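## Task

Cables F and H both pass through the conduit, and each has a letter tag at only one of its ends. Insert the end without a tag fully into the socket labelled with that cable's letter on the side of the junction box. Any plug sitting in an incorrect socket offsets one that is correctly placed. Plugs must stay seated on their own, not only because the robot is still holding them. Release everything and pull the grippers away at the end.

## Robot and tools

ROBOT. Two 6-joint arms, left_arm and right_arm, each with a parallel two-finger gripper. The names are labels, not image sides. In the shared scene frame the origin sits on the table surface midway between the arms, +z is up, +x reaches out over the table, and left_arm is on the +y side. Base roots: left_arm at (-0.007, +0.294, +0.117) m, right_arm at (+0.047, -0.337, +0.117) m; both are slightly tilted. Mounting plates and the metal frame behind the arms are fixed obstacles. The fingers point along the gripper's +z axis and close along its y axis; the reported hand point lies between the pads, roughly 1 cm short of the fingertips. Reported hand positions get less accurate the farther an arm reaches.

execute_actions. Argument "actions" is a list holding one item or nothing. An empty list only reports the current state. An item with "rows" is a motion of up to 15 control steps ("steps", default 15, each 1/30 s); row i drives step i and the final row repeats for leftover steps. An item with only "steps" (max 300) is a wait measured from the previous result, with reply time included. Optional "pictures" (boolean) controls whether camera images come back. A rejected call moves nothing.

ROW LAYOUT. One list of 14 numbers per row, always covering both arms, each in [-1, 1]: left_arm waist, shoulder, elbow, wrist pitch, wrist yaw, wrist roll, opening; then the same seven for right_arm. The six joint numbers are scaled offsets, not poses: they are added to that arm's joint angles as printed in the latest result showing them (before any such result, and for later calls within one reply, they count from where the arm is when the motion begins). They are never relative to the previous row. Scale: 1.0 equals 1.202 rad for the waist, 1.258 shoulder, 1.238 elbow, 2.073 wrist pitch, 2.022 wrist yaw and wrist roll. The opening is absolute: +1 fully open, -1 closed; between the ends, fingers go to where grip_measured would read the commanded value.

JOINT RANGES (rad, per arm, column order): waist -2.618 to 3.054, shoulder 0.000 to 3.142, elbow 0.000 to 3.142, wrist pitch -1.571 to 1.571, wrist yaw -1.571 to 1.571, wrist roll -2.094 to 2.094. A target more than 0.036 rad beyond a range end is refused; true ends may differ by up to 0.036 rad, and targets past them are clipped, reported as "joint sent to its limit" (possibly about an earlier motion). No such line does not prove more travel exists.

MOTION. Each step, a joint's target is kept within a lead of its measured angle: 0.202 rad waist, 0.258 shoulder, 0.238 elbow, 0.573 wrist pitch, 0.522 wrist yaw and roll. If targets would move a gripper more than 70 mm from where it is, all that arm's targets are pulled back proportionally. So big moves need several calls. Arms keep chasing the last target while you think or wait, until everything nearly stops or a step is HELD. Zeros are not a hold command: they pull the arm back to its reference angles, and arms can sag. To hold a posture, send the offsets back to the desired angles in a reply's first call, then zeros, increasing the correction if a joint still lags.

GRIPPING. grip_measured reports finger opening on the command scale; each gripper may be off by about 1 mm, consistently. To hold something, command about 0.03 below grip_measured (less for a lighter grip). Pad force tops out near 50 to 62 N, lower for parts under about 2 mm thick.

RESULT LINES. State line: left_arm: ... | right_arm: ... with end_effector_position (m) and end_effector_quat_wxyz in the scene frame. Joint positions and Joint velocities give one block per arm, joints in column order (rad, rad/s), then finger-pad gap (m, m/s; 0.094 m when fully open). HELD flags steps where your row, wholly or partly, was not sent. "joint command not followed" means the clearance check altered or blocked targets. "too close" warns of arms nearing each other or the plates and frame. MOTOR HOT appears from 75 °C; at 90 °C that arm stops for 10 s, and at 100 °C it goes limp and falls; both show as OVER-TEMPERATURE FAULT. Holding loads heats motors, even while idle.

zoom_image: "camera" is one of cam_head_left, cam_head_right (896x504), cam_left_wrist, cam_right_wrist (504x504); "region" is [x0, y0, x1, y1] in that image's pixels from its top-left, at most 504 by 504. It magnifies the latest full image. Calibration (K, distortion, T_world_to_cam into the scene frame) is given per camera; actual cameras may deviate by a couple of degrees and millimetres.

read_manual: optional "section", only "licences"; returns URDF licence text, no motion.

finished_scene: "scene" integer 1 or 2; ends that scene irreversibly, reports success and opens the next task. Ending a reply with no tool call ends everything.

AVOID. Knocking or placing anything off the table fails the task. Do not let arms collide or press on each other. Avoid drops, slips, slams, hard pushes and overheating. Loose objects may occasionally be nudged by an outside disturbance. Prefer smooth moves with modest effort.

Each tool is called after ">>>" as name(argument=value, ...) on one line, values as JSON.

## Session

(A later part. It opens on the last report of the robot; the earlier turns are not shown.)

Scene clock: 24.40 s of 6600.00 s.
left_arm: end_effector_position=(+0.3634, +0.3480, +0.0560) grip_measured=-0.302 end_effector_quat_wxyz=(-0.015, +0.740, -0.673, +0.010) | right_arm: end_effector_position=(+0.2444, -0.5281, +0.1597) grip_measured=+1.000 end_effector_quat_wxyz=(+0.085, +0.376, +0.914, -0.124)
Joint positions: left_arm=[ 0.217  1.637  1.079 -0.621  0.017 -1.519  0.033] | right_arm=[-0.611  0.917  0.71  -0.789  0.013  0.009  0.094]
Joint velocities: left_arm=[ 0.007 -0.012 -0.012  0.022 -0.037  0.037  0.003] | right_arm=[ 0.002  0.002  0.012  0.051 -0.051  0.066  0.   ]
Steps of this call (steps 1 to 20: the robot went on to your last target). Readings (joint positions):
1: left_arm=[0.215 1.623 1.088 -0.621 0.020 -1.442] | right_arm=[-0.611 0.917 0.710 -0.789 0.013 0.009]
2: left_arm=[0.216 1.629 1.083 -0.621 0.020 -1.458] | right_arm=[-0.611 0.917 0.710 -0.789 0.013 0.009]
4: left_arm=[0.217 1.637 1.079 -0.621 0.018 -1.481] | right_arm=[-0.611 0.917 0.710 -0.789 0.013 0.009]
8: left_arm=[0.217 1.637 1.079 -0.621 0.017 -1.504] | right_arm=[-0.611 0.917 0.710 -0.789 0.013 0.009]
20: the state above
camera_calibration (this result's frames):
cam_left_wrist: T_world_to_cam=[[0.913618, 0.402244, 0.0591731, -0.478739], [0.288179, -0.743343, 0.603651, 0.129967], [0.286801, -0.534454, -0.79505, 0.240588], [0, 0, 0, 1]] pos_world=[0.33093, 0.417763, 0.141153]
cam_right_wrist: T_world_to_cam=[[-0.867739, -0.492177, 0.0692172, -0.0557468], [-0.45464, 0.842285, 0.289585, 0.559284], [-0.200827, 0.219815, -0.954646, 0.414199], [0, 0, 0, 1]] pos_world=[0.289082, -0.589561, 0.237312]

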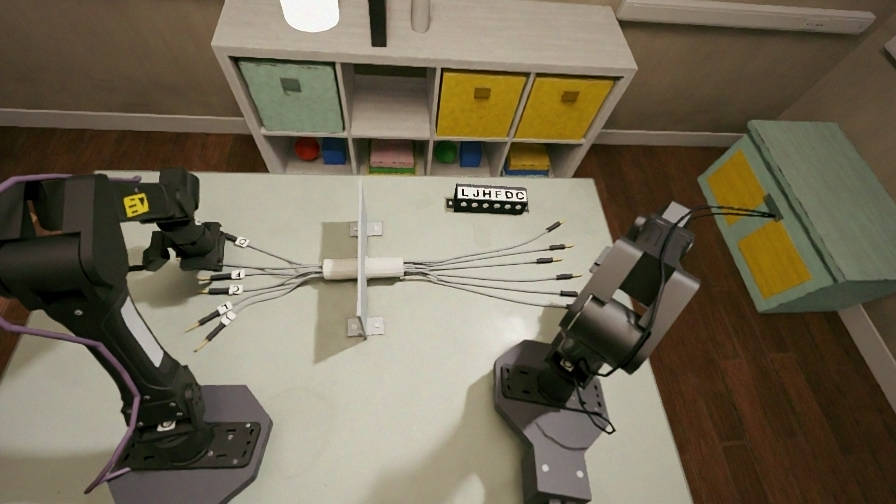

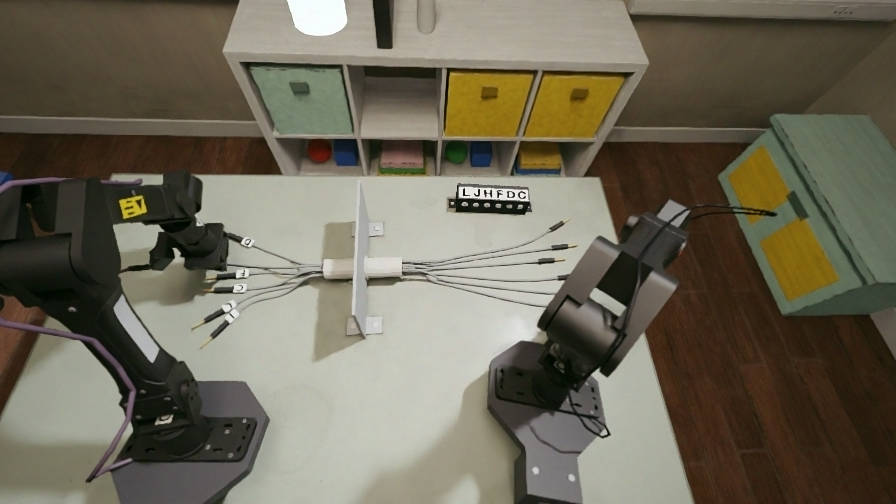

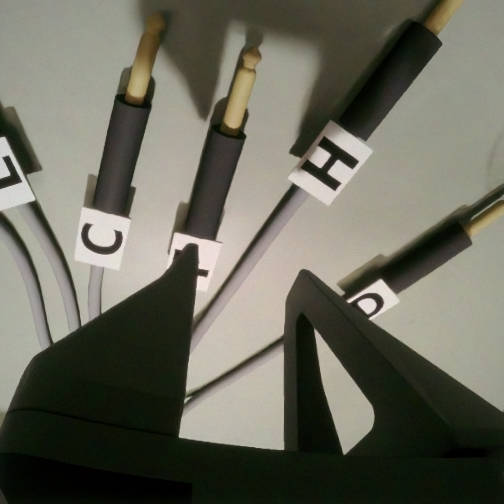

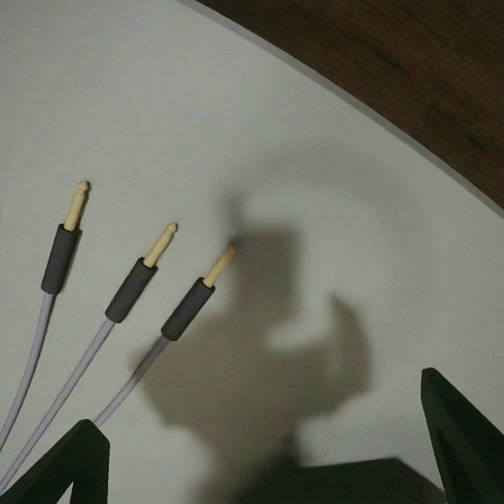

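>>> execute_actions(actions=[{"rows":[[0.012,0,0,0.02,0,0.143,-0.4,0,0,0,0,0,0,1],[0.012,0,0,0.03,0,0.143,-0.4,0,0,0,0,0,0,1],[0.012,0,-0.02,0.04,0,0.143,-0.4,0,0,0,0,0,0,1],[0.012,0,-0.037,0.054,0,0.143,-0.4,0,0,0,0,0,0,1],[0.012,0.02,-0.037,0.054,0,0.143,-0.4,0,0,0,0,0,0,1],[0.012,0.04,-0.037,0.054,0,0.143,-0.4,0,0,0,0,0,0,1],[0.012,0.06,-0.037,0.054,0,0.143,-0.4,0,0,0,0,0,0,1]],"steps":15}], pictures=false)

>>> execute_actions(actions=[{"steps":10}])

Scene clock: 29.13 s of 6600.00 s.
left_arm: end_effector_position=(+0.3553, +0.3471, +0.0244) grip_measured=-0.398 end_effector_quat_wxyz=(+0.004, -0.644, +0.765, -0.001) | right_arm: end_effector_position=(+0.2444, -0.5281, +0.1597) grip_measured=+1.000 end_effector_quat_wxyz=(+0.085, +0.376, +0.914, -0.124)
Joint positions: left_arm=[ 0.217  1.716  1.039 -0.53   0.019 -1.251  0.028] | right_arm=[-0.611  0.917  0.71  -0.789  0.013  0.009  0.094]
Joint velocities: left_arm=[ 0.002  0.002 -0.007 -0.007 -0.022  0.11  -0.   ] | right_arm=[ 0.007  0.017 -0.002  0.007 -0.037 -0.051  0.   ]
Steps of this call (steps 1 to 15: the robot went on to your last target; steps 16 to 90: nothing new was sent; then 1.23 s passed at rest; steps 91 to 105: all 15 steps of this action). Readings (joint positions):
91: left_arm=[0.217 1.637 1.079 -0.620 0.017 -1.482] | right_arm=[-0.611 0.917 0.710 -0.789 0.013 0.009]
92: left_arm=[0.217 1.637 1.079 -0.615 0.017 -1.433] | right_arm=[-0.611 0.917 0.710 -0.789 0.013 0.009]
94: left_arm=[0.217 1.637 1.072 -0.586 0.018 -1.364] | right_arm=[-0.611 0.917 0.710 -0.789 0.013 0.009]
98: left_arm=[0.217 1.669 1.055 -0.542 0.018 -1.291] | right_arm=[-0.611 0.917 0.710 -0.789 0.013 0.009]
105: the state above

Scene clock: 29.47 s of 6600.00 s.
left_arm: end_effector_position=(+0.3569, +0.3473, +0.0245) grip_measured=-0.398 end_effector_quat_wxyz=(+0.007, -0.640, +0.768, -0.003) | right_arm: end_effector_position=(+0.2444, -0.5281, +0.1597) grip_measured=+1.000 end_effector_quat_wxyz=(+0.085, +0.376, +0.914, -0.124)
Joint positions: left_arm=[ 0.217  1.716  1.039 -0.524  0.019 -1.242  0.028] | right_arm=[-0.611  0.917  0.71  -0.789  0.013  0.009  0.094]
Joint velocities: left_arm=[ 0.017 -0.007  0.002  0.051 -0.007  0.022 -0.001] | right_arm=[ 0.002 -0.002 -0.002  0.022  0.022  0.066  0.   ]
Steps of this call (steps 1 to 10: the robot went on to your last target). Readings (joint positions):
1: left_arm=[0.217 1.716 1.039 -0.528 0.019 -1.249] | right_arm=[-0.611 0.917 0.710 -0.789 0.013 0.009]
2: left_arm=[0.217 1.716 1.039 -0.526 0.019 -1.247] | right_arm=[-0.611 0.917 0.710 -0.789 0.013 0.009]
4: left_arm=[0.217 1.716 1.039 -0.525 0.019 -1.245] | right_arm=[-0.611 0.917 0.710 -0.789 0.013 0.009]
8: left_arm=[0.217 1.716 1.039 -0.524 0.019 -1.242] | right_arm=[-0.611 0.917 0.710 -0.789 0.013 0.009]
10: the state above
camera_calibration (this result's frames):
cam_left_wrist: T_world_to_cam=[[0.989869, 0.136575, 0.0388165, -0.405131], [0.0864315, -0.796514, 0.59841, 0.240924], [0.112646, -0.588993, -0.800249, 0.298249], [0, 0, 0, 1]] pos_world=[0.346607, 0.422896, 0.110228]
cam_right_wrist: T_world_to_cam=[[-0.867739, -0.492177, 0.0692172, -0.0557468], [-0.45464, 0.842285, 0.289585, 0.559284], [-0.200827, 0.219815, -0.954646, 0.414199], [0, 0, 0, 1]] pos_world=[0.289082, -0.589561, 0.237312]

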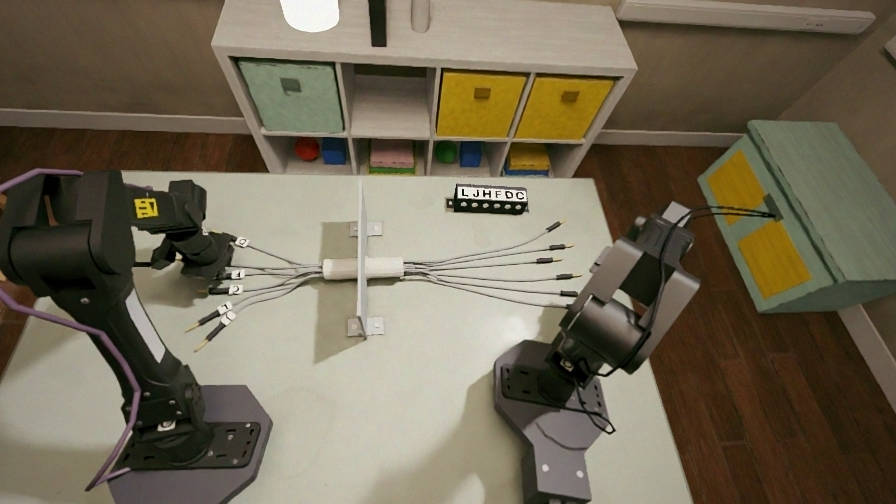

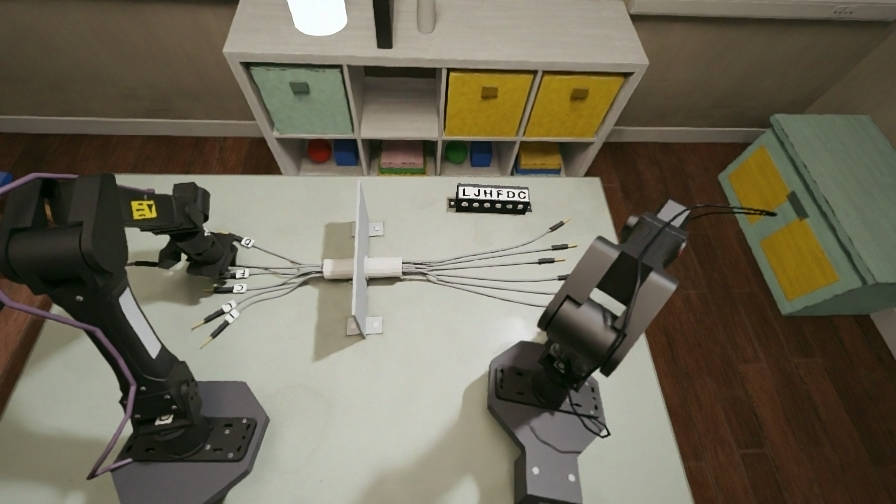

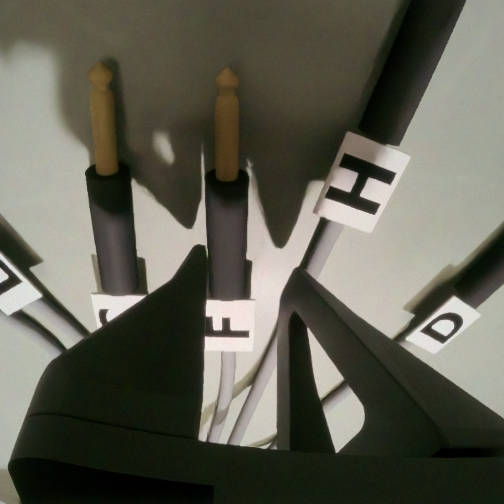

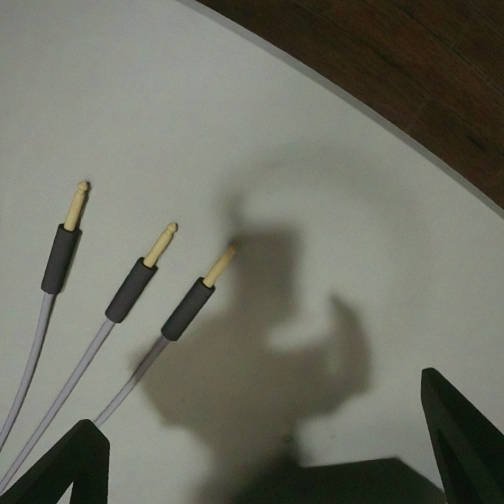

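>>> execute_actions(actions=[{"rows":[[0.02,0,0,-0.015,0,0,-0.4,0,0,0,0,0,0,1],[0.04,0,0,-0.015,0,0,-0.4,0,0,0,0,0,0,1],[0.04,0,0,-0.015,0,0,-0.4,0,0,0,0,0,0,1],[0.04,0,0,-0.015,0,0,-0.4,0,0,0,0,0,0,1],[0.04,0,0,-0.015,0,0,-0.4,0,0,0,0,0,0,1],[0.04,0,-0.015,-0.01,0,0,-0.4,0,0,0,0,0,0,1],[0.04,0,-0.03,0,0,0,-0.4,0,0,0,0,0,0,1],[0.04,0,-0.03,0.008,0,0,-0.4,0,0,0,0,0,0,1]],"steps":15}])

Scene clock: 31.07 s of 6600.00 s.
left_arm: end_effector_position=(+0.3443, +0.3601, +0.0202) grip_measured=-0.398 end_effector_quat_wxyz=(+0.000, +0.655, -0.756, -0.006) | right_arm: end_effector_position=(+0.2444, -0.5281, +0.1597) grip_measured=+1.000 end_effector_quat_wxyz=(+0.085, +0.376, +0.914, -0.124)
Joint positions: left_arm=[ 0.258  1.716  1.013 -0.52   0.025 -1.241  0.028] | right_arm=[-0.611  0.917  0.71  -0.789  0.013  0.009  0.094]
Joint velocities: left_arm=[ 0.002 -0.007 -0.012  0.037  0.037 -0.037  0.001] | right_arm=[-0.022 -0.007  0.012  0.007  0.066 -0.007  0.   ]
Steps of this call (steps 1 to 30: the robot went on to your last target; steps 31 to 33: nothing new was sent; steps 34 to 48: all 15 steps of this action). Readings (joint positions):
34: left_arm=[0.218 1.716 1.039 -0.524 0.020 -1.241] | right_arm=[-0.611 0.917 0.710 -0.789 0.013 0.009]
35: left_arm=[0.222 1.716 1.039 -0.525 0.023 -1.241] | right_arm=[-0.611 0.917 0.710 -0.789 0.013 0.009]
37: left_arm=[0.238 1.716 1.039 -0.527 0.024 -1.241] | right_arm=[-0.611 0.917 0.710 -0.789 0.013 0.009]
41: left_arm=[0.258 1.716 1.031 -0.523 0.024 -1.241] | right_arm=[-0.611 0.917 0.710 -0.789 0.013 0.009]
48: the state above
camera_calibration (this result's frames):
cam_left_wrist: T_world_to_cam=[[0.984465, 0.174764, 0.0169375, -0.405631], [0.131037, -0.795485, 0.591636, 0.239097], [0.11687, -0.580226, -0.806027, 0.29929], [0, 0, 0, 1]] pos_world=[0.333021, 0.434743, 0.106647]
cam_right_wrist: T_world_to_cam=[[-0.867739, -0.492177, 0.0692172, -0.0557468], [-0.45464, 0.842285, 0.289585, 0.559284], [-0.200827, 0.219815, -0.954646, 0.414199], [0, 0, 0, 1]] pos_world=[0.289082, -0.589561, 0.237312]

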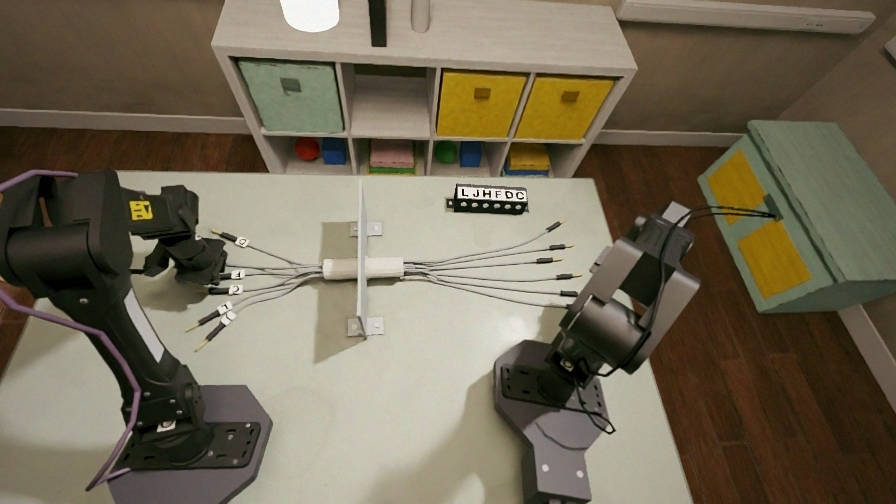

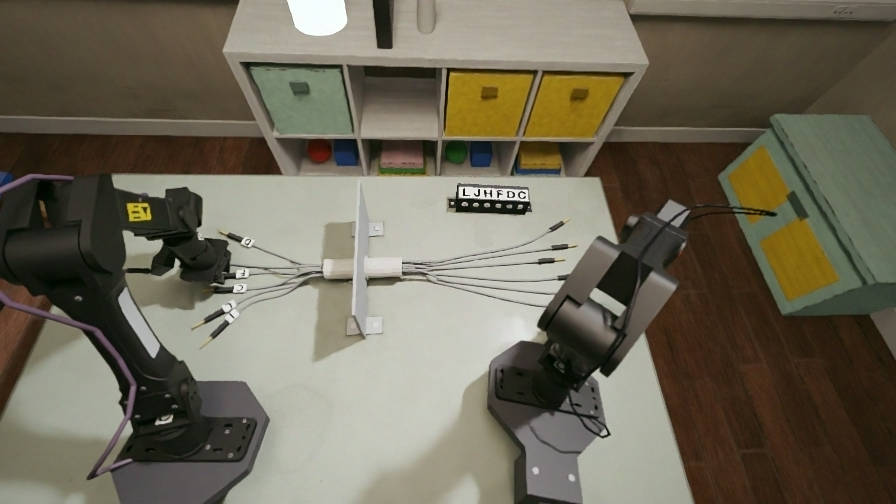

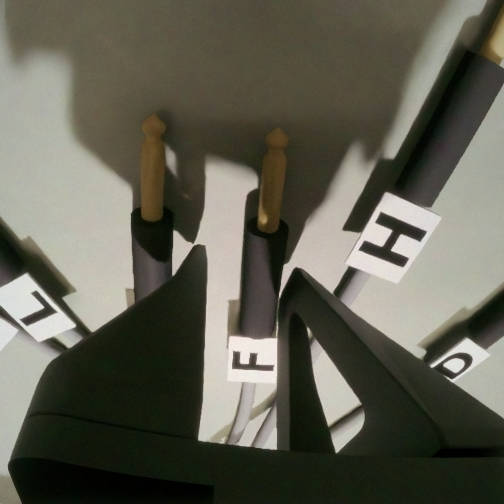

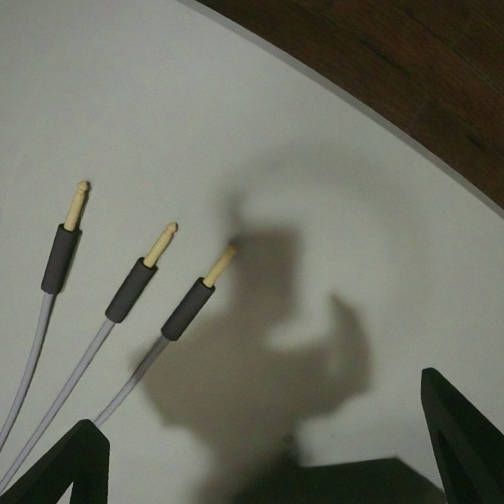

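>>> execute_actions(actions=[{"rows":[[0,0,0,0.015,0,0,-0.45,0,0,0,0,0,0,1],[0,0,0,0.02,0,0,-0.5,0,0,0,0,0,0,1],[0,0,0,0.02,0,0,-0.5,0,0,0,0,0,0,1],[0,0.012,0,0.02,0,0,-0.5,0,0,0,0,0,0,1],[0,0.012,0,0.02,0,0,-0.5,0,0,0,0,0,0,1],[0,0.012,0,0.02,0,0,-0.5,0,0,0,0,0,0,1],[0,0.012,0,0.02,0,0,-0.5,0,0,0,0,0,0,1],[0,0.012,0,0.02,0,0,-0.79,0,0,0,0,0,0,1]],"steps":15}])

Scene clock: 32.73 s of 6600.00 s.
left_arm: end_effector_position=(+0.3503, +0.3608, +0.0202) grip_measured=-0.784 end_effector_quat_wxyz=(-0.010, +0.654, -0.756, +0.001) | right_arm: end_effector_position=(+0.2444, -0.5281, +0.1597) grip_measured=+1.000 end_effector_quat_wxyz=(+0.085, +0.376, +0.914, -0.124)
Joint positions: left_arm=[ 0.258  1.716  1.013 -0.496  0.027 -1.241  0.01 ] | right_arm=[-0.611  0.917  0.71  -0.789  0.013  0.009  0.094]
Joint velocities: left_arm=[-0.007  0.002 -0.002  0.007 -0.007  0.037  0.   ] | right_arm=[ 0.012 -0.007  0.002  0.007 -0.051 -0.095  0.   ]
Steps of this call (steps 1 to 15: the robot went on to your last target; steps 16 to 35: nothing new was sent; steps 36 to 50: all 15 steps of this action). Readings (joint positions):
36: left_arm=[0.258 1.716 1.013 -0.519 0.025 -1.241] | right_arm=[-0.611 0.917 0.710 -0.789 0.013 0.009]
37: left_arm=[0.258 1.716 1.013 -0.515 0.025 -1.241] | right_arm=[-0.611 0.917 0.710 -0.789 0.013 0.009]
39: left_arm=[0.258 1.716 1.013 -0.507 0.026 -1.241] | right_arm=[-0.611 0.917 0.710 -0.789 0.013 0.009]
43: left_arm=[0.258 1.716 1.013 -0.498 0.026 -1.241] | right_arm=[-0.611 0.917 0.710 -0.789 0.013 0.009]
50: the state above
camera_calibration (this result's frames):
cam_left_wrist: T_world_to_cam=[[0.983905, 0.17384, 0.0413493, -0.411667], [0.115891, -0.796938, 0.59284, 0.244673], [0.136012, -0.578506, -0.804258, 0.291659], [0, 0, 0, 1]] pos_world=[0.337017, 0.43528, 0.106539]
cam_right_wrist: T_world_to_cam=[[-0.867739, -0.492177, 0.0692172, -0.0557468], [-0.45464, 0.842285, 0.289585, 0.559284], [-0.200827, 0.219815, -0.954646, 0.414199], [0, 0, 0, 1]] pos_world=[0.289082, -0.589561, 0.237312]

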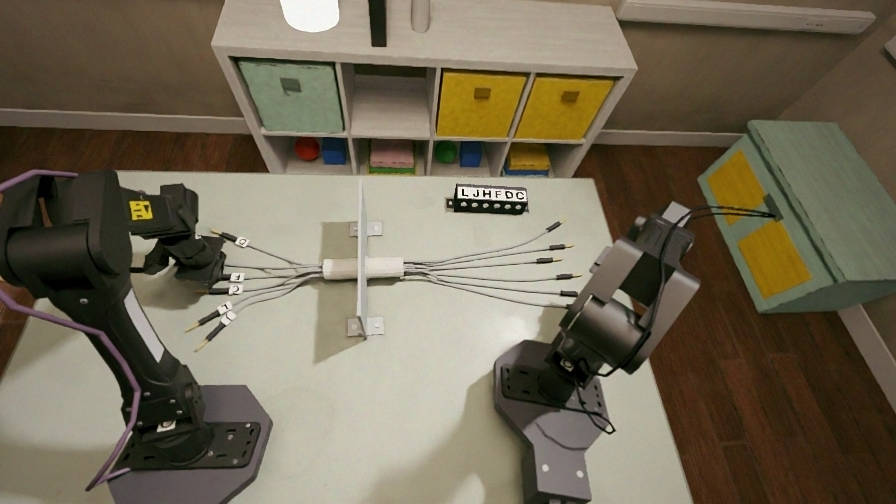

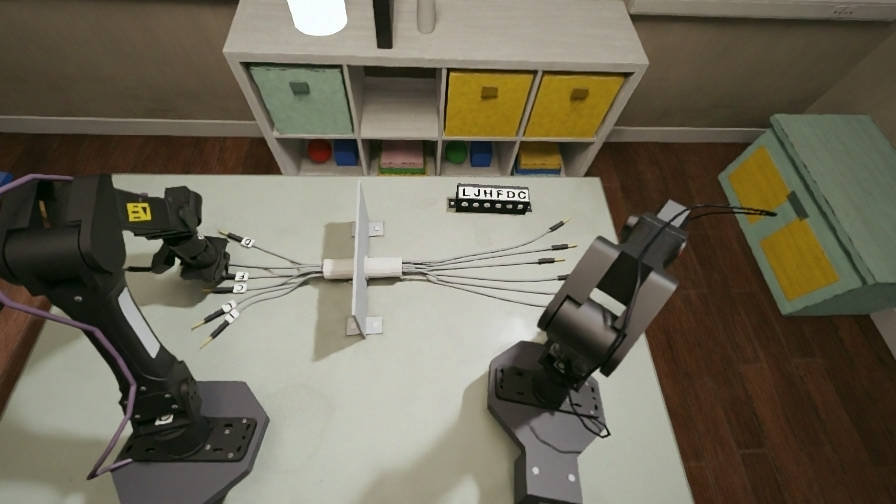

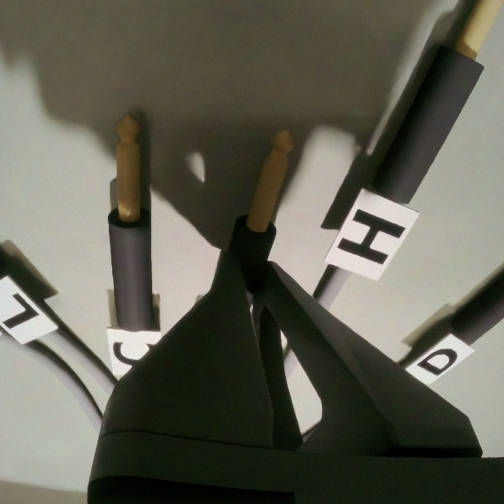

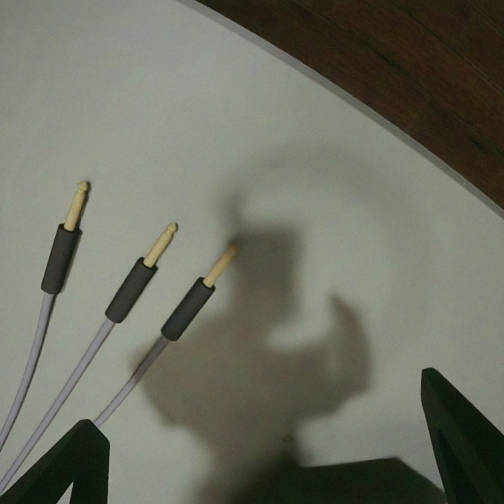

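>>> execute_actions(actions=[{"rows":[[0,0,0,0,0,0,-0.55,0,0,0,0,0,0,1],[0,0,0,0,0,0,-0.55,0,0,0,0,0,0,1],[0,0,0,0,0,0,-0.55,0,0,0,0,0,0,1],[0,0.012,0,0.006,0,0,-0.55,0,0,0,0,0,0,1],[0,0.024,0,0.012,0,0,-0.55,0,0,0,0,0,0,1],[0,0.024,0,0.012,0,0,-0.55,0,0,0,0,0,0,1],[0,0.024,0,0.012,0,0,-0.55,0,0,0,0,0,0,1],[0,0.024,0,0.012,0,0,-0.55,0,0,0,0,0,0,1],[0,0.024,0,0.012,0,0,-0.8,0,0,0,0,0,0,1]],"steps":15}])

Scene clock: 34.30 s of 6600.00 s.
left_arm: end_effector_position=(+0.3490, +0.3602, +0.0140) grip_measured=-0.767 end_effector_quat_wxyz=(-0.005, +0.654, -0.756, -0.000) | right_arm: end_effector_position=(+0.2444, -0.5281, +0.1597) grip_measured=+1.000 end_effector_quat_wxyz=(+0.085, +0.376, +0.914, -0.124)
Joint positions: left_arm=[ 0.258  1.736  1.013 -0.485  0.03  -1.241  0.011] | right_arm=[-0.611  0.917  0.71  -0.789  0.013  0.009  0.094]
Joint velocities: left_arm=[-0.002 -0.007 -0.007 -0.022 -0.022  0.007  0.001] | right_arm=[ 0.002 -0.007  0.007  0.066 -0.007 -0.022  0.   ]
Steps of this call (steps 1 to 15: the robot went on to your last target; steps 16 to 32: nothing new was sent; steps 33 to 47: all 15 steps of this action). Readings (joint positions):
33: left_arm=[0.258 1.716 1.013 -0.496 0.027 -1.241] | right_arm=[-0.611 0.917 0.710 -0.789 0.013 0.009]
34: left_arm=[0.258 1.716 1.013 -0.496 0.027 -1.241] | right_arm=[-0.611 0.917 0.710 -0.789 0.013 0.009]
36: left_arm=[0.258 1.716 1.013 -0.495 0.028 -1.241] | right_arm=[-0.611 0.917 0.710 -0.789 0.013 0.009]
40: left_arm=[0.258 1.730 1.013 -0.487 0.028 -1.241] | right_arm=[-0.611 0.917 0.710 -0.789 0.013 0.009]
47: the state above
camera_calibration (this result's frames):
cam_left_wrist: T_world_to_cam=[[0.984176, 0.174307, 0.0318586, -0.410096], [0.121358, -0.794071, 0.595586, 0.245057], [0.129113, -0.582295, -0.802659, 0.290271], [0, 0, 0, 1]] pos_world=[0.33639, 0.435098, 0.100101]
cam_right_wrist: T_world_to_cam=[[-0.867739, -0.492177, 0.0692172, -0.0557468], [-0.45464, 0.842285, 0.289585, 0.559284], [-0.200827, 0.219815, -0.954646, 0.414199], [0, 0, 0, 1]] pos_world=[0.289082, -0.589561, 0.237312]

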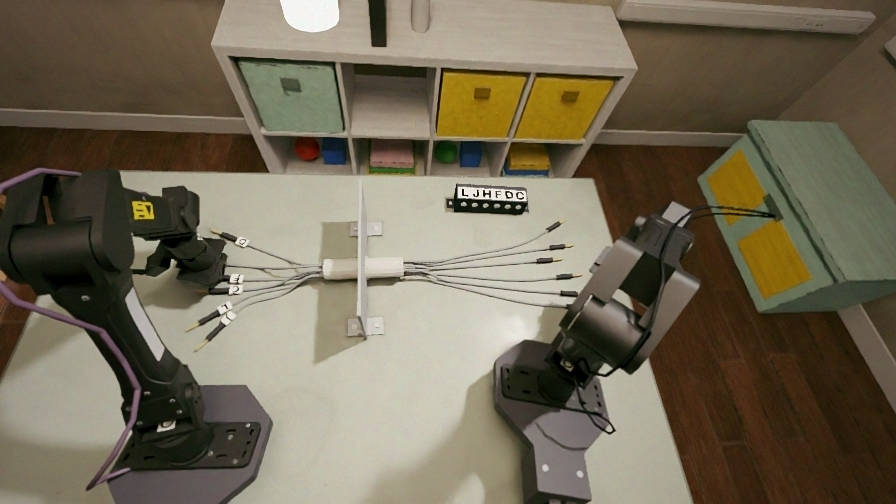

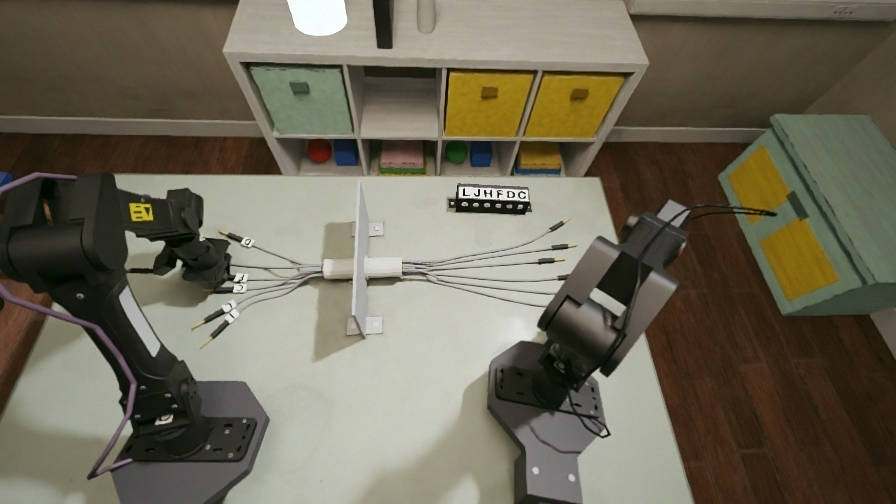

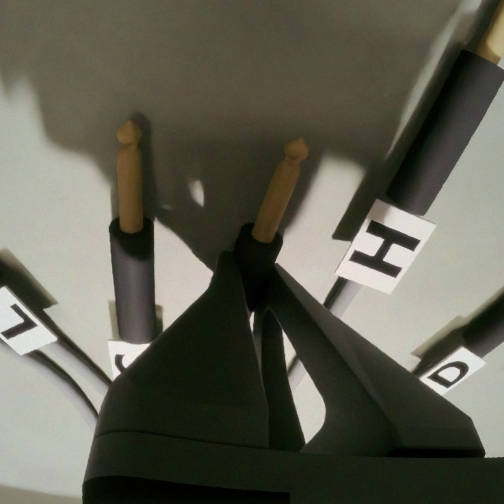

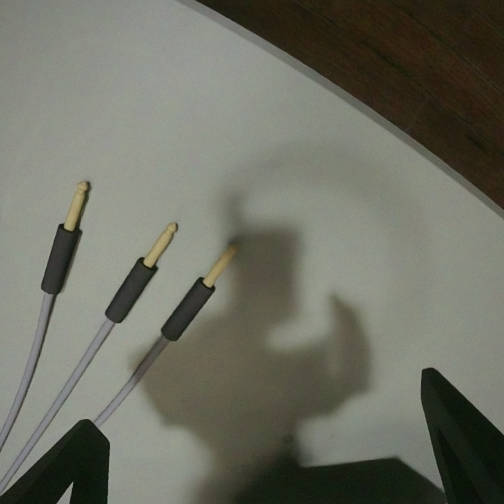

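Gripped. Pull.

>>> execute_actions(actions=[{"rows":[[0.02,-0.005,0,0,0,0,-0.8,0,0,0,0,0,0,1],[0.03,-0.01,0,0,0,0,-0.8,0,0,0,0,0,0,1],[0.045,-0.01,0,0,0,0,-0.8,0,0,0,0,0,0,1],[0.06,-0.01,0,0,0,0,-0.8,0,0,0,0,0,0,1],[0.075,-0.01,0,0,0,0,-0.8,0,0,0,0,0,0,1],[0.09,-0.01,0,0,0,0,-0.8,0,0,0,0,0,0,1],[0.105,-0.01,0,0,0,0,-0.8,0,0,0,0,0,0,1]],"steps":15}])

>>> zoom_image(camera="cam_head_left", region=[390,170,610,330])

Scene clock: 35.73 s of 6600.00 s.
left_arm: end_effector_position=(+0.3388, +0.4034, +0.0164) grip_measured=-0.767 end_effector_quat_wxyz=(-0.014, +0.697, -0.716, -0.012) | right_arm: end_effector_position=(+0.2444, -0.5281, +0.1597) grip_measured=+1.000 end_effector_quat_wxyz=(+0.085, +0.376, +0.914, -0.124)
Joint positions: left_arm=[ 0.383  1.736  1.013 -0.485  0.044 -1.241  0.011] | right_arm=[-0.611  0.917  0.71  -0.789  0.013  0.009  0.094]
Joint velocities: left_arm=[ 0.017  0.002 -0.012  0.022 -0.051 -0.007 -0.001] | right_arm=[ 0.002 -0.007 -0.007 -0.066  0.022  0.007  0.   ]
Steps of this call (steps 1 to 15: the robot went on to your last target; steps 16 to 28: nothing new was sent; steps 29 to 43: all 15 steps of this action). Readings (joint positions):
29: left_arm=[0.259 1.736 1.013 -0.485 0.031 -1.241] | right_arm=[-0.611 0.917 0.710 -0.789 0.013 0.009]
30: left_arm=[0.262 1.736 1.013 -0.485 0.034 -1.241] | right_arm=[-0.611 0.917 0.710 -0.789 0.013 0.009]
32: left_arm=[0.278 1.736 1.013 -0.485 0.042 -1.241] | right_arm=[-0.611 0.917 0.710 -0.789 0.013 0.009]
36: left_arm=[0.349 1.736 1.013 -0.485 0.046 -1.241] | right_arm=[-0.611 0.917 0.710 -0.789 0.013 0.009]
43: the state above
camera_calibration (this result's frames):
cam_left_wrist: T_world_to_cam=[[0.957143, 0.28709, 0.0381708, -0.444163], [0.214746, -0.791948, 0.571579, 0.247052], [0.194324, -0.538886, -0.819659, 0.279299], [0, 0, 0, 1]] pos_world=[0.3178, 0.473677, 0.104674]
cam_right_wrist: T_world_to_cam=[[-0.867739, -0.492177, 0.0692172, -0.0557468], [-0.45464, 0.842285, 0.289585, 0.559284], [-0.200827, 0.219815, -0.954646, 0.414199], [0, 0, 0, 1]] pos_world=[0.289082, -0.589561, 0.237312]

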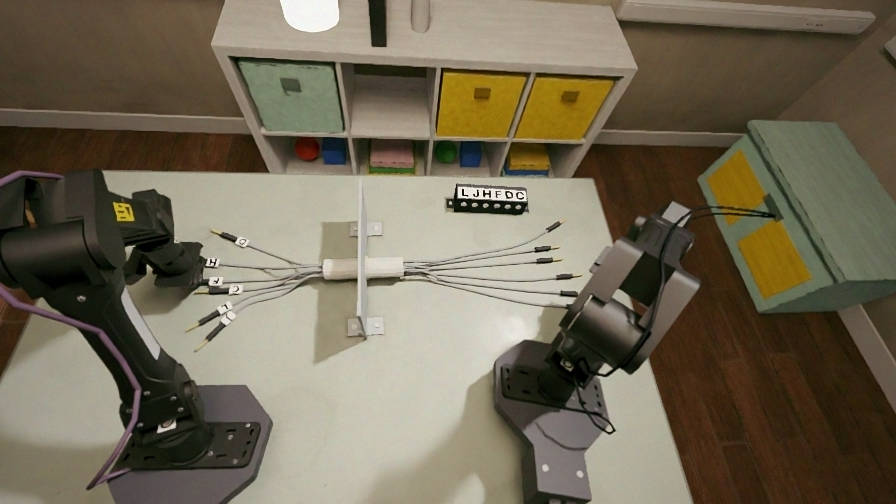

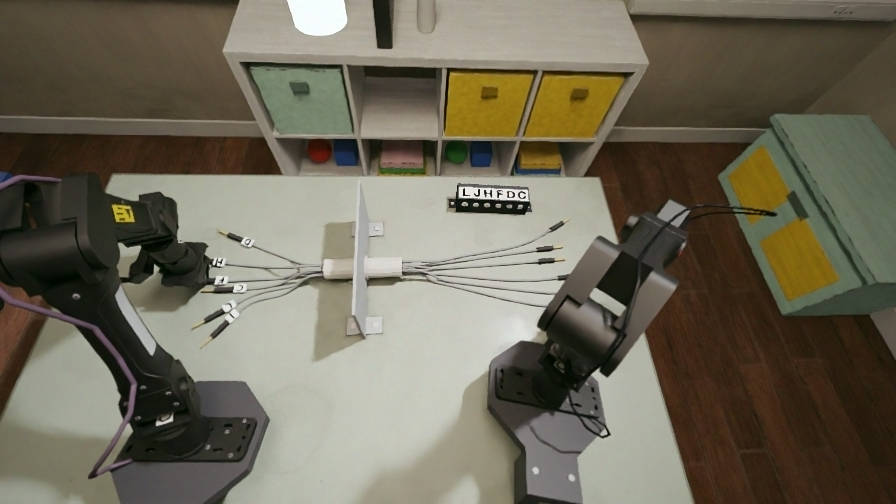

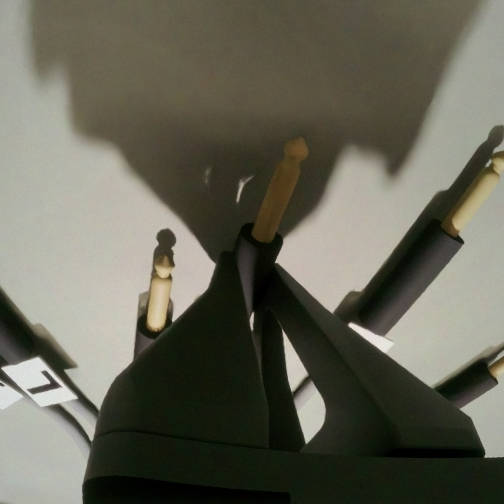

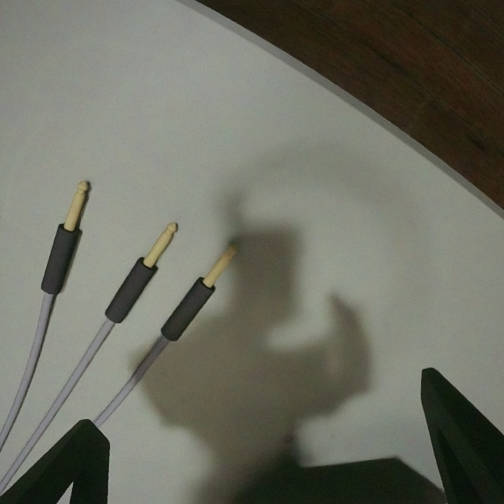

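Region (390, 170, 610, 330) of cam_head_left's 896x504 image, scaled by 2.291, with more detail than that image has; it fills the top 367 rows of this view, and the rest is white.

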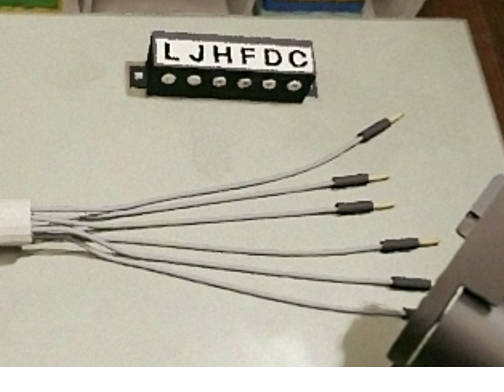

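>>> execute_actions(actions=[{"rows":[[0,0,0,0,0,0,-0.4,0.2,0.2,0.1,0,0,0.3,-0.4],[0,0,0,0,0,0,-0.4,0.409,0.497,0.225,0.076,-0.006,0.564,-0.4],[0,0,0,0,0,0,-0.4,0.409,0.497,0.225,0.076,-0.006,0.564,-0.4],[0,0,0,0,0,0,-0.4,0.409,0.497,0.225,0.076,-0.006,0.564,-0.4],[0,-0.1,0,0,0,0,-0.4,0.409,0.497,0.225,0.076,-0.006,0.564,-0.4],[0,-0.3,0,0,0,0,0,0.409,0.497,0.225,0.076,-0.006,0.564,-0.4],[0.2,-0.56,-0.16,0,0,0.5,1,0.409,0.497,0.225,0.076,-0.006,0.564,-0.4],[0.42,-0.56,-0.16,0,0,0.5,1,0.409,0.497,0.225,0.076,-0.006,0.564,-0.4]],"steps":15}], pictures=false)

>>> execute_actions(actions=[{"steps":25}])

Scene clock: 43.97 s of 6600.00 s.
left_arm: end_effector_position=(+0.2849, +0.5241, +0.1816) grip_measured=+0.999 end_effector_quat_wxyz=(+0.244, -0.549, +0.793, +0.101) | right_arm: end_effector_position=(+0.3721, -0.4409, +0.0556) grip_measured=-0.397 end_effector_quat_wxyz=(-0.009, +0.625, +0.780, +0.008)
Joint positions: left_arm=[ 0.828  1.129  0.831 -0.474  0.054 -0.553  0.094] | right_arm=[-0.113  1.573  0.98  -0.634 -0.007  1.032  0.028]
Joint velocities: left_arm=[ 1.37  -1.692 -0.007  0.051 -0.227  2.117  0.   ] | right_arm=[-0.012 -0.09   0.007  0.051 -0.081  0.681  0.001]
Steps of this call (steps 1 to 15: the robot went on to your last target; steps 16 to 90: nothing new was sent; then 4.73 s passed at rest; steps 91 to 105: all 15 steps of this action). Readings (joint positions):
91: left_arm=[0.383 1.736 1.013 -0.485 0.044 -1.241] | right_arm=[-0.586 0.942 0.725 -0.802 0.025 0.081]
92: left_arm=[0.383 1.736 1.013 -0.485 0.044 -1.241] | right_arm=[-0.532 1.000 0.764 -0.807 0.026 0.158]
94: left_arm=[0.383 1.736 1.013 -0.485 0.045 -1.241] | right_arm=[-0.436 1.129 0.850 -0.771 0.021 0.295]
98: left_arm=[0.429 1.586 0.937 -0.461 0.066 -1.100] | right_arm=[-0.224 1.399 0.971 -0.662 0.017 0.626]
105: the state above

Scene clock: 44.80 s of 6600.00 s.
left_arm: end_effector_position=(+0.2755, +0.5354, +0.2160) grip_measured=+1.000 end_effector_quat_wxyz=(+0.269, -0.430, +0.844, +0.170) | right_arm: end_effector_position=(+0.3723, -0.4410, +0.0559) grip_measured=-0.397 end_effector_quat_wxyz=(-0.009, +0.667, +0.745, +0.008)
Joint positions: left_arm=[ 0.889  1.025  0.822 -0.472  0.044 -0.242  0.094] | right_arm=[-0.113  1.572  0.98  -0.633 -0.007  1.14   0.028]
Joint velocities: left_arm=[-0.002  0.002  0.017  0.007  0.037  0.066 -0.   ] | right_arm=[ 0.012  0.017 -0.002 -0.022 -0.022 -0.007 -0.001]
Steps of this call (steps 1 to 25: the robot went on to your last target). Readings (joint positions):
1: left_arm=[0.865 1.079 0.831 -0.470 0.047 -0.491] | right_arm=[-0.113 1.572 0.980 -0.633 -0.007 1.054]
2: left_arm=[0.884 1.042 0.831 -0.466 0.042 -0.441] | right_arm=[-0.113 1.572 0.980 -0.633 -0.007 1.072]
4: left_arm=[0.889 1.017 0.831 -0.463 0.041 -0.369] | right_arm=[-0.113 1.572 0.980 -0.633 -0.007 1.096]
8: left_arm=[0.889 1.024 0.824 -0.468 0.043 -0.293] | right_arm=[-0.113 1.572 0.980 -0.633 -0.007 1.123]
25: the state above
camera_calibration (this result's frames):
cam_left_wrist: T_world_to_cam=[[0.92174, -0.35545, 0.155086, -0.100522], [-0.360597, -0.932706, 0.00545967, 0.607294], [0.142709, -0.0609559, -0.987886, 0.320972], [0, 0, 0, 1]] pos_world=[0.265838, 0.550261, 0.329358]
cam_right_wrist: T_world_to_cam=[[-0.987706, 0.155371, -0.0172445, 0.440388], [0.118039, 0.813573, 0.569355, 0.332575], [0.102491, 0.560319, -0.821911, 0.351495], [0, 0, 0, 1]] pos_world=[0.359692, -0.535947, 0.107139]

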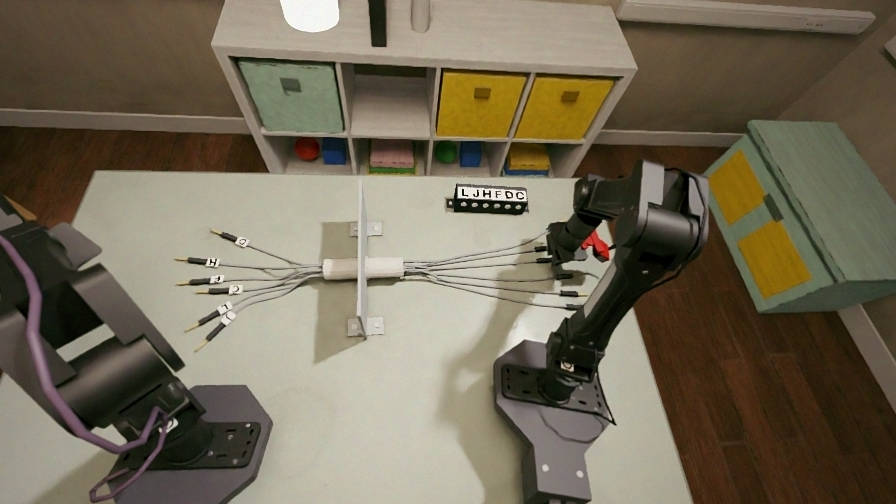

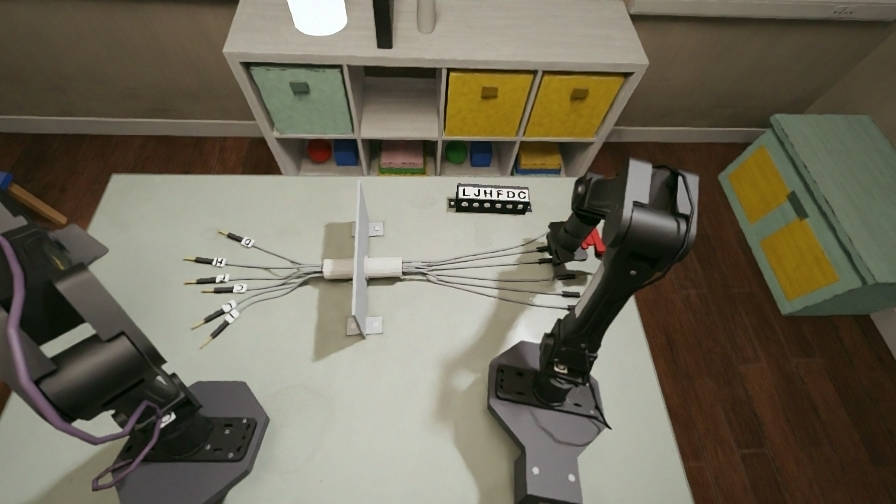

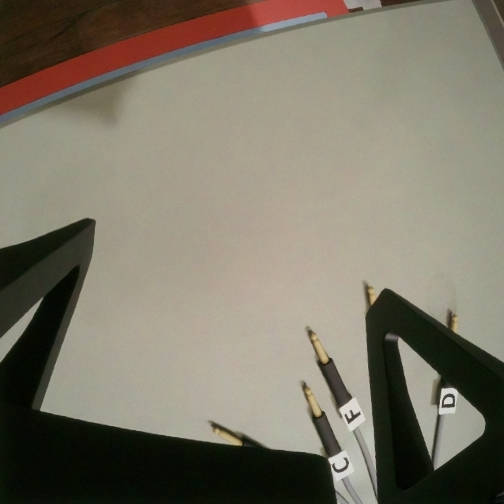

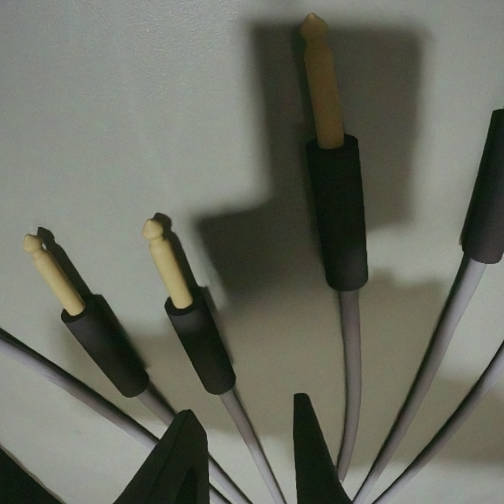

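>>> execute_actions(actions=[{"rows":[[0,0,0,0,0,0,1,0.03,0,0.03,0.03,0,0.04,-0.4],[0,0,0,0,0,0,1,0.058,0,0.03,0.054,0,0.04,-0.4],[0,0,0,0,0,0,1,0.058,0.02,0.03,0.054,0,0.04,-0.4],[0,0,0,0,0,0,1,0.058,0.04,0.03,0.054,0,0.04,-0.4],[0,0,0,0,0,0,1,0.058,0.06,0.03,0.054,0,0.04,-0.4],[0,0,0,0,0,0,1,0.058,0.08,0.03,0.054,0,0.04,-0.4],[0,0,0,0,0,0,1,0.058,0.095,0.03,0.054,0,0.04,-0.4]],"steps":15}], pictures=false)

>>> execute_actions(actions=[{"steps":8}])

Scene clock: 48.40 s of 6600.00 s.
left_arm: end_effector_position=(+0.2755, +0.5354, +0.2160) grip_measured=+1.000 end_effector_quat_wxyz=(+0.269, -0.430, +0.845, +0.170) | right_arm: end_effector_position=(+0.3884, -0.4211, +0.0238) grip_measured=-0.397 end_effector_quat_wxyz=(-0.017, +0.670, +0.742, +0.017)
Joint positions: left_arm=[ 0.889  1.025  0.822 -0.472  0.044 -0.241  0.094] | right_arm=[-0.05   1.696  0.998 -0.534 -0.009  1.209  0.028]
Joint velocities: left_arm=[-0.012  0.007  0.002  0.095  0.022  0.066 -0.001] | right_arm=[-0.002 -0.012 -0.002  0.139  0.007  0.037 -0.   ]
Steps of this call (steps 1 to 30: the robot went on to your last target; steps 31 to 90: nothing new was sent; then 0.10 s passed at rest; steps 91 to 105: all 15 steps of this action). Readings (joint positions):
91: left_arm=[0.889 1.025 0.822 -0.472 0.044 -0.241] | right_arm=[-0.111 1.572 0.980 -0.629 -0.007 1.150]
92: left_arm=[0.889 1.025 0.822 -0.472 0.044 -0.241] | right_arm=[-0.103 1.572 0.980 -0.618 -0.005 1.163]
94: left_arm=[0.889 1.025 0.822 -0.472 0.044 -0.241] | right_arm=[-0.075 1.578 0.984 -0.588 -0.005 1.181]
98: left_arm=[0.889 1.025 0.822 -0.472 0.044 -0.241] | right_arm=[-0.050 1.647 0.998 -0.541 -0.009 1.199]
105: the state above

Scene clock: 48.67 s of 6600.00 s.
left_arm: end_effector_position=(+0.2755, +0.5354, +0.2160) grip_measured=+1.000 end_effector_quat_wxyz=(+0.269, -0.430, +0.845, +0.170) | right_arm: end_effector_position=(+0.3888, -0.4212, +0.0238) grip_measured=-0.397 end_effector_quat_wxyz=(-0.017, +0.671, +0.741, +0.018)
Joint positions: left_arm=[ 0.889  1.025  0.822 -0.472  0.044 -0.241  0.094] | right_arm=[-0.05   1.696  0.998 -0.532 -0.009  1.211  0.028]
Joint velocities: left_arm=[-0.022  0.002 -0.012 -0.081  0.022 -0.11   0.   ] | right_arm=[-0.012 -0.007 -0.012  0.051 -0.022  0.022 -0.   ]
Steps of this call (steps 1 to 8: the robot went on to your last target). Readings (joint positions):
1: left_arm=[0.889 1.025 0.822 -0.472 0.044 -0.241] | right_arm=[-0.050 1.696 0.998 -0.533 -0.009 1.210]
2: left_arm=[0.889 1.025 0.822 -0.472 0.044 -0.241] | right_arm=[-0.050 1.696 0.998 -0.533 -0.009 1.210]
4: left_arm=[0.889 1.025 0.822 -0.472 0.044 -0.241] | right_arm=[-0.050 1.696 0.998 -0.532 -0.009 1.210]
8: the state above
camera_calibration (this result's frames):
cam_left_wrist: T_world_to_cam=[[0.921507, -0.356345, 0.154412, -0.0998334], [-0.361445, -0.932378, 0.0053454, 0.607376], [0.142066, -0.0607373, -0.987992, 0.321055], [0, 0, 0, 1]] pos_world=[0.265919, 0.550229, 0.329369]
cam_right_wrist: T_world_to_cam=[[-0.985898, 0.166716, -0.0145264, 0.457022], [0.12625, 0.797945, 0.589359, 0.322496], [0.109847, 0.579214, -0.807741, 0.317081], [0, 0, 0, 1]] pos_world=[0.375032, -0.517185, 0.072692]

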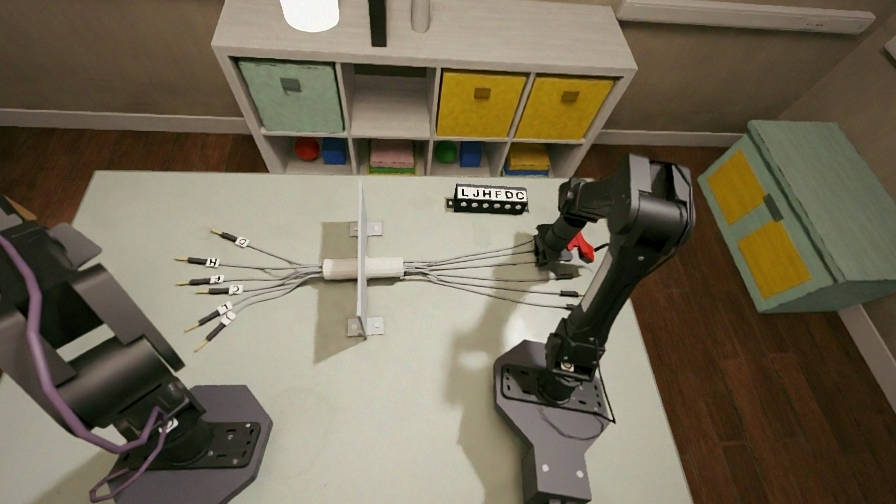

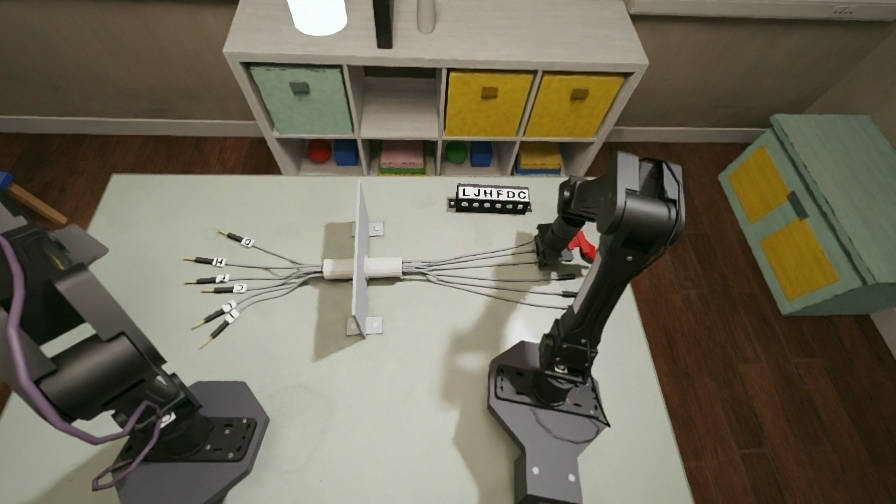

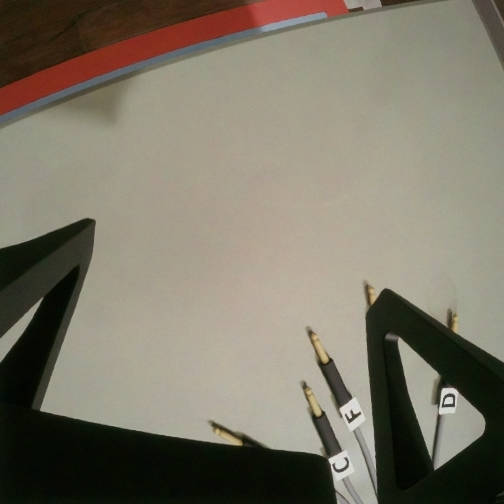

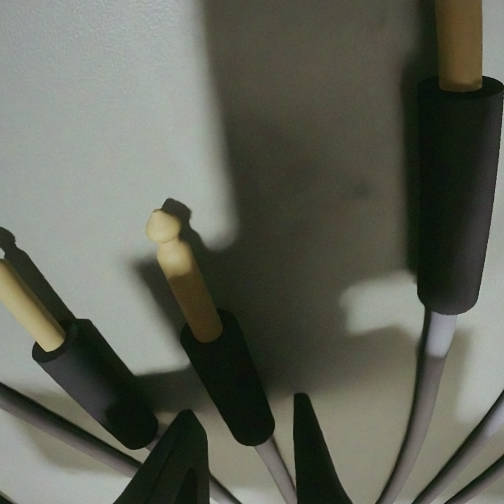

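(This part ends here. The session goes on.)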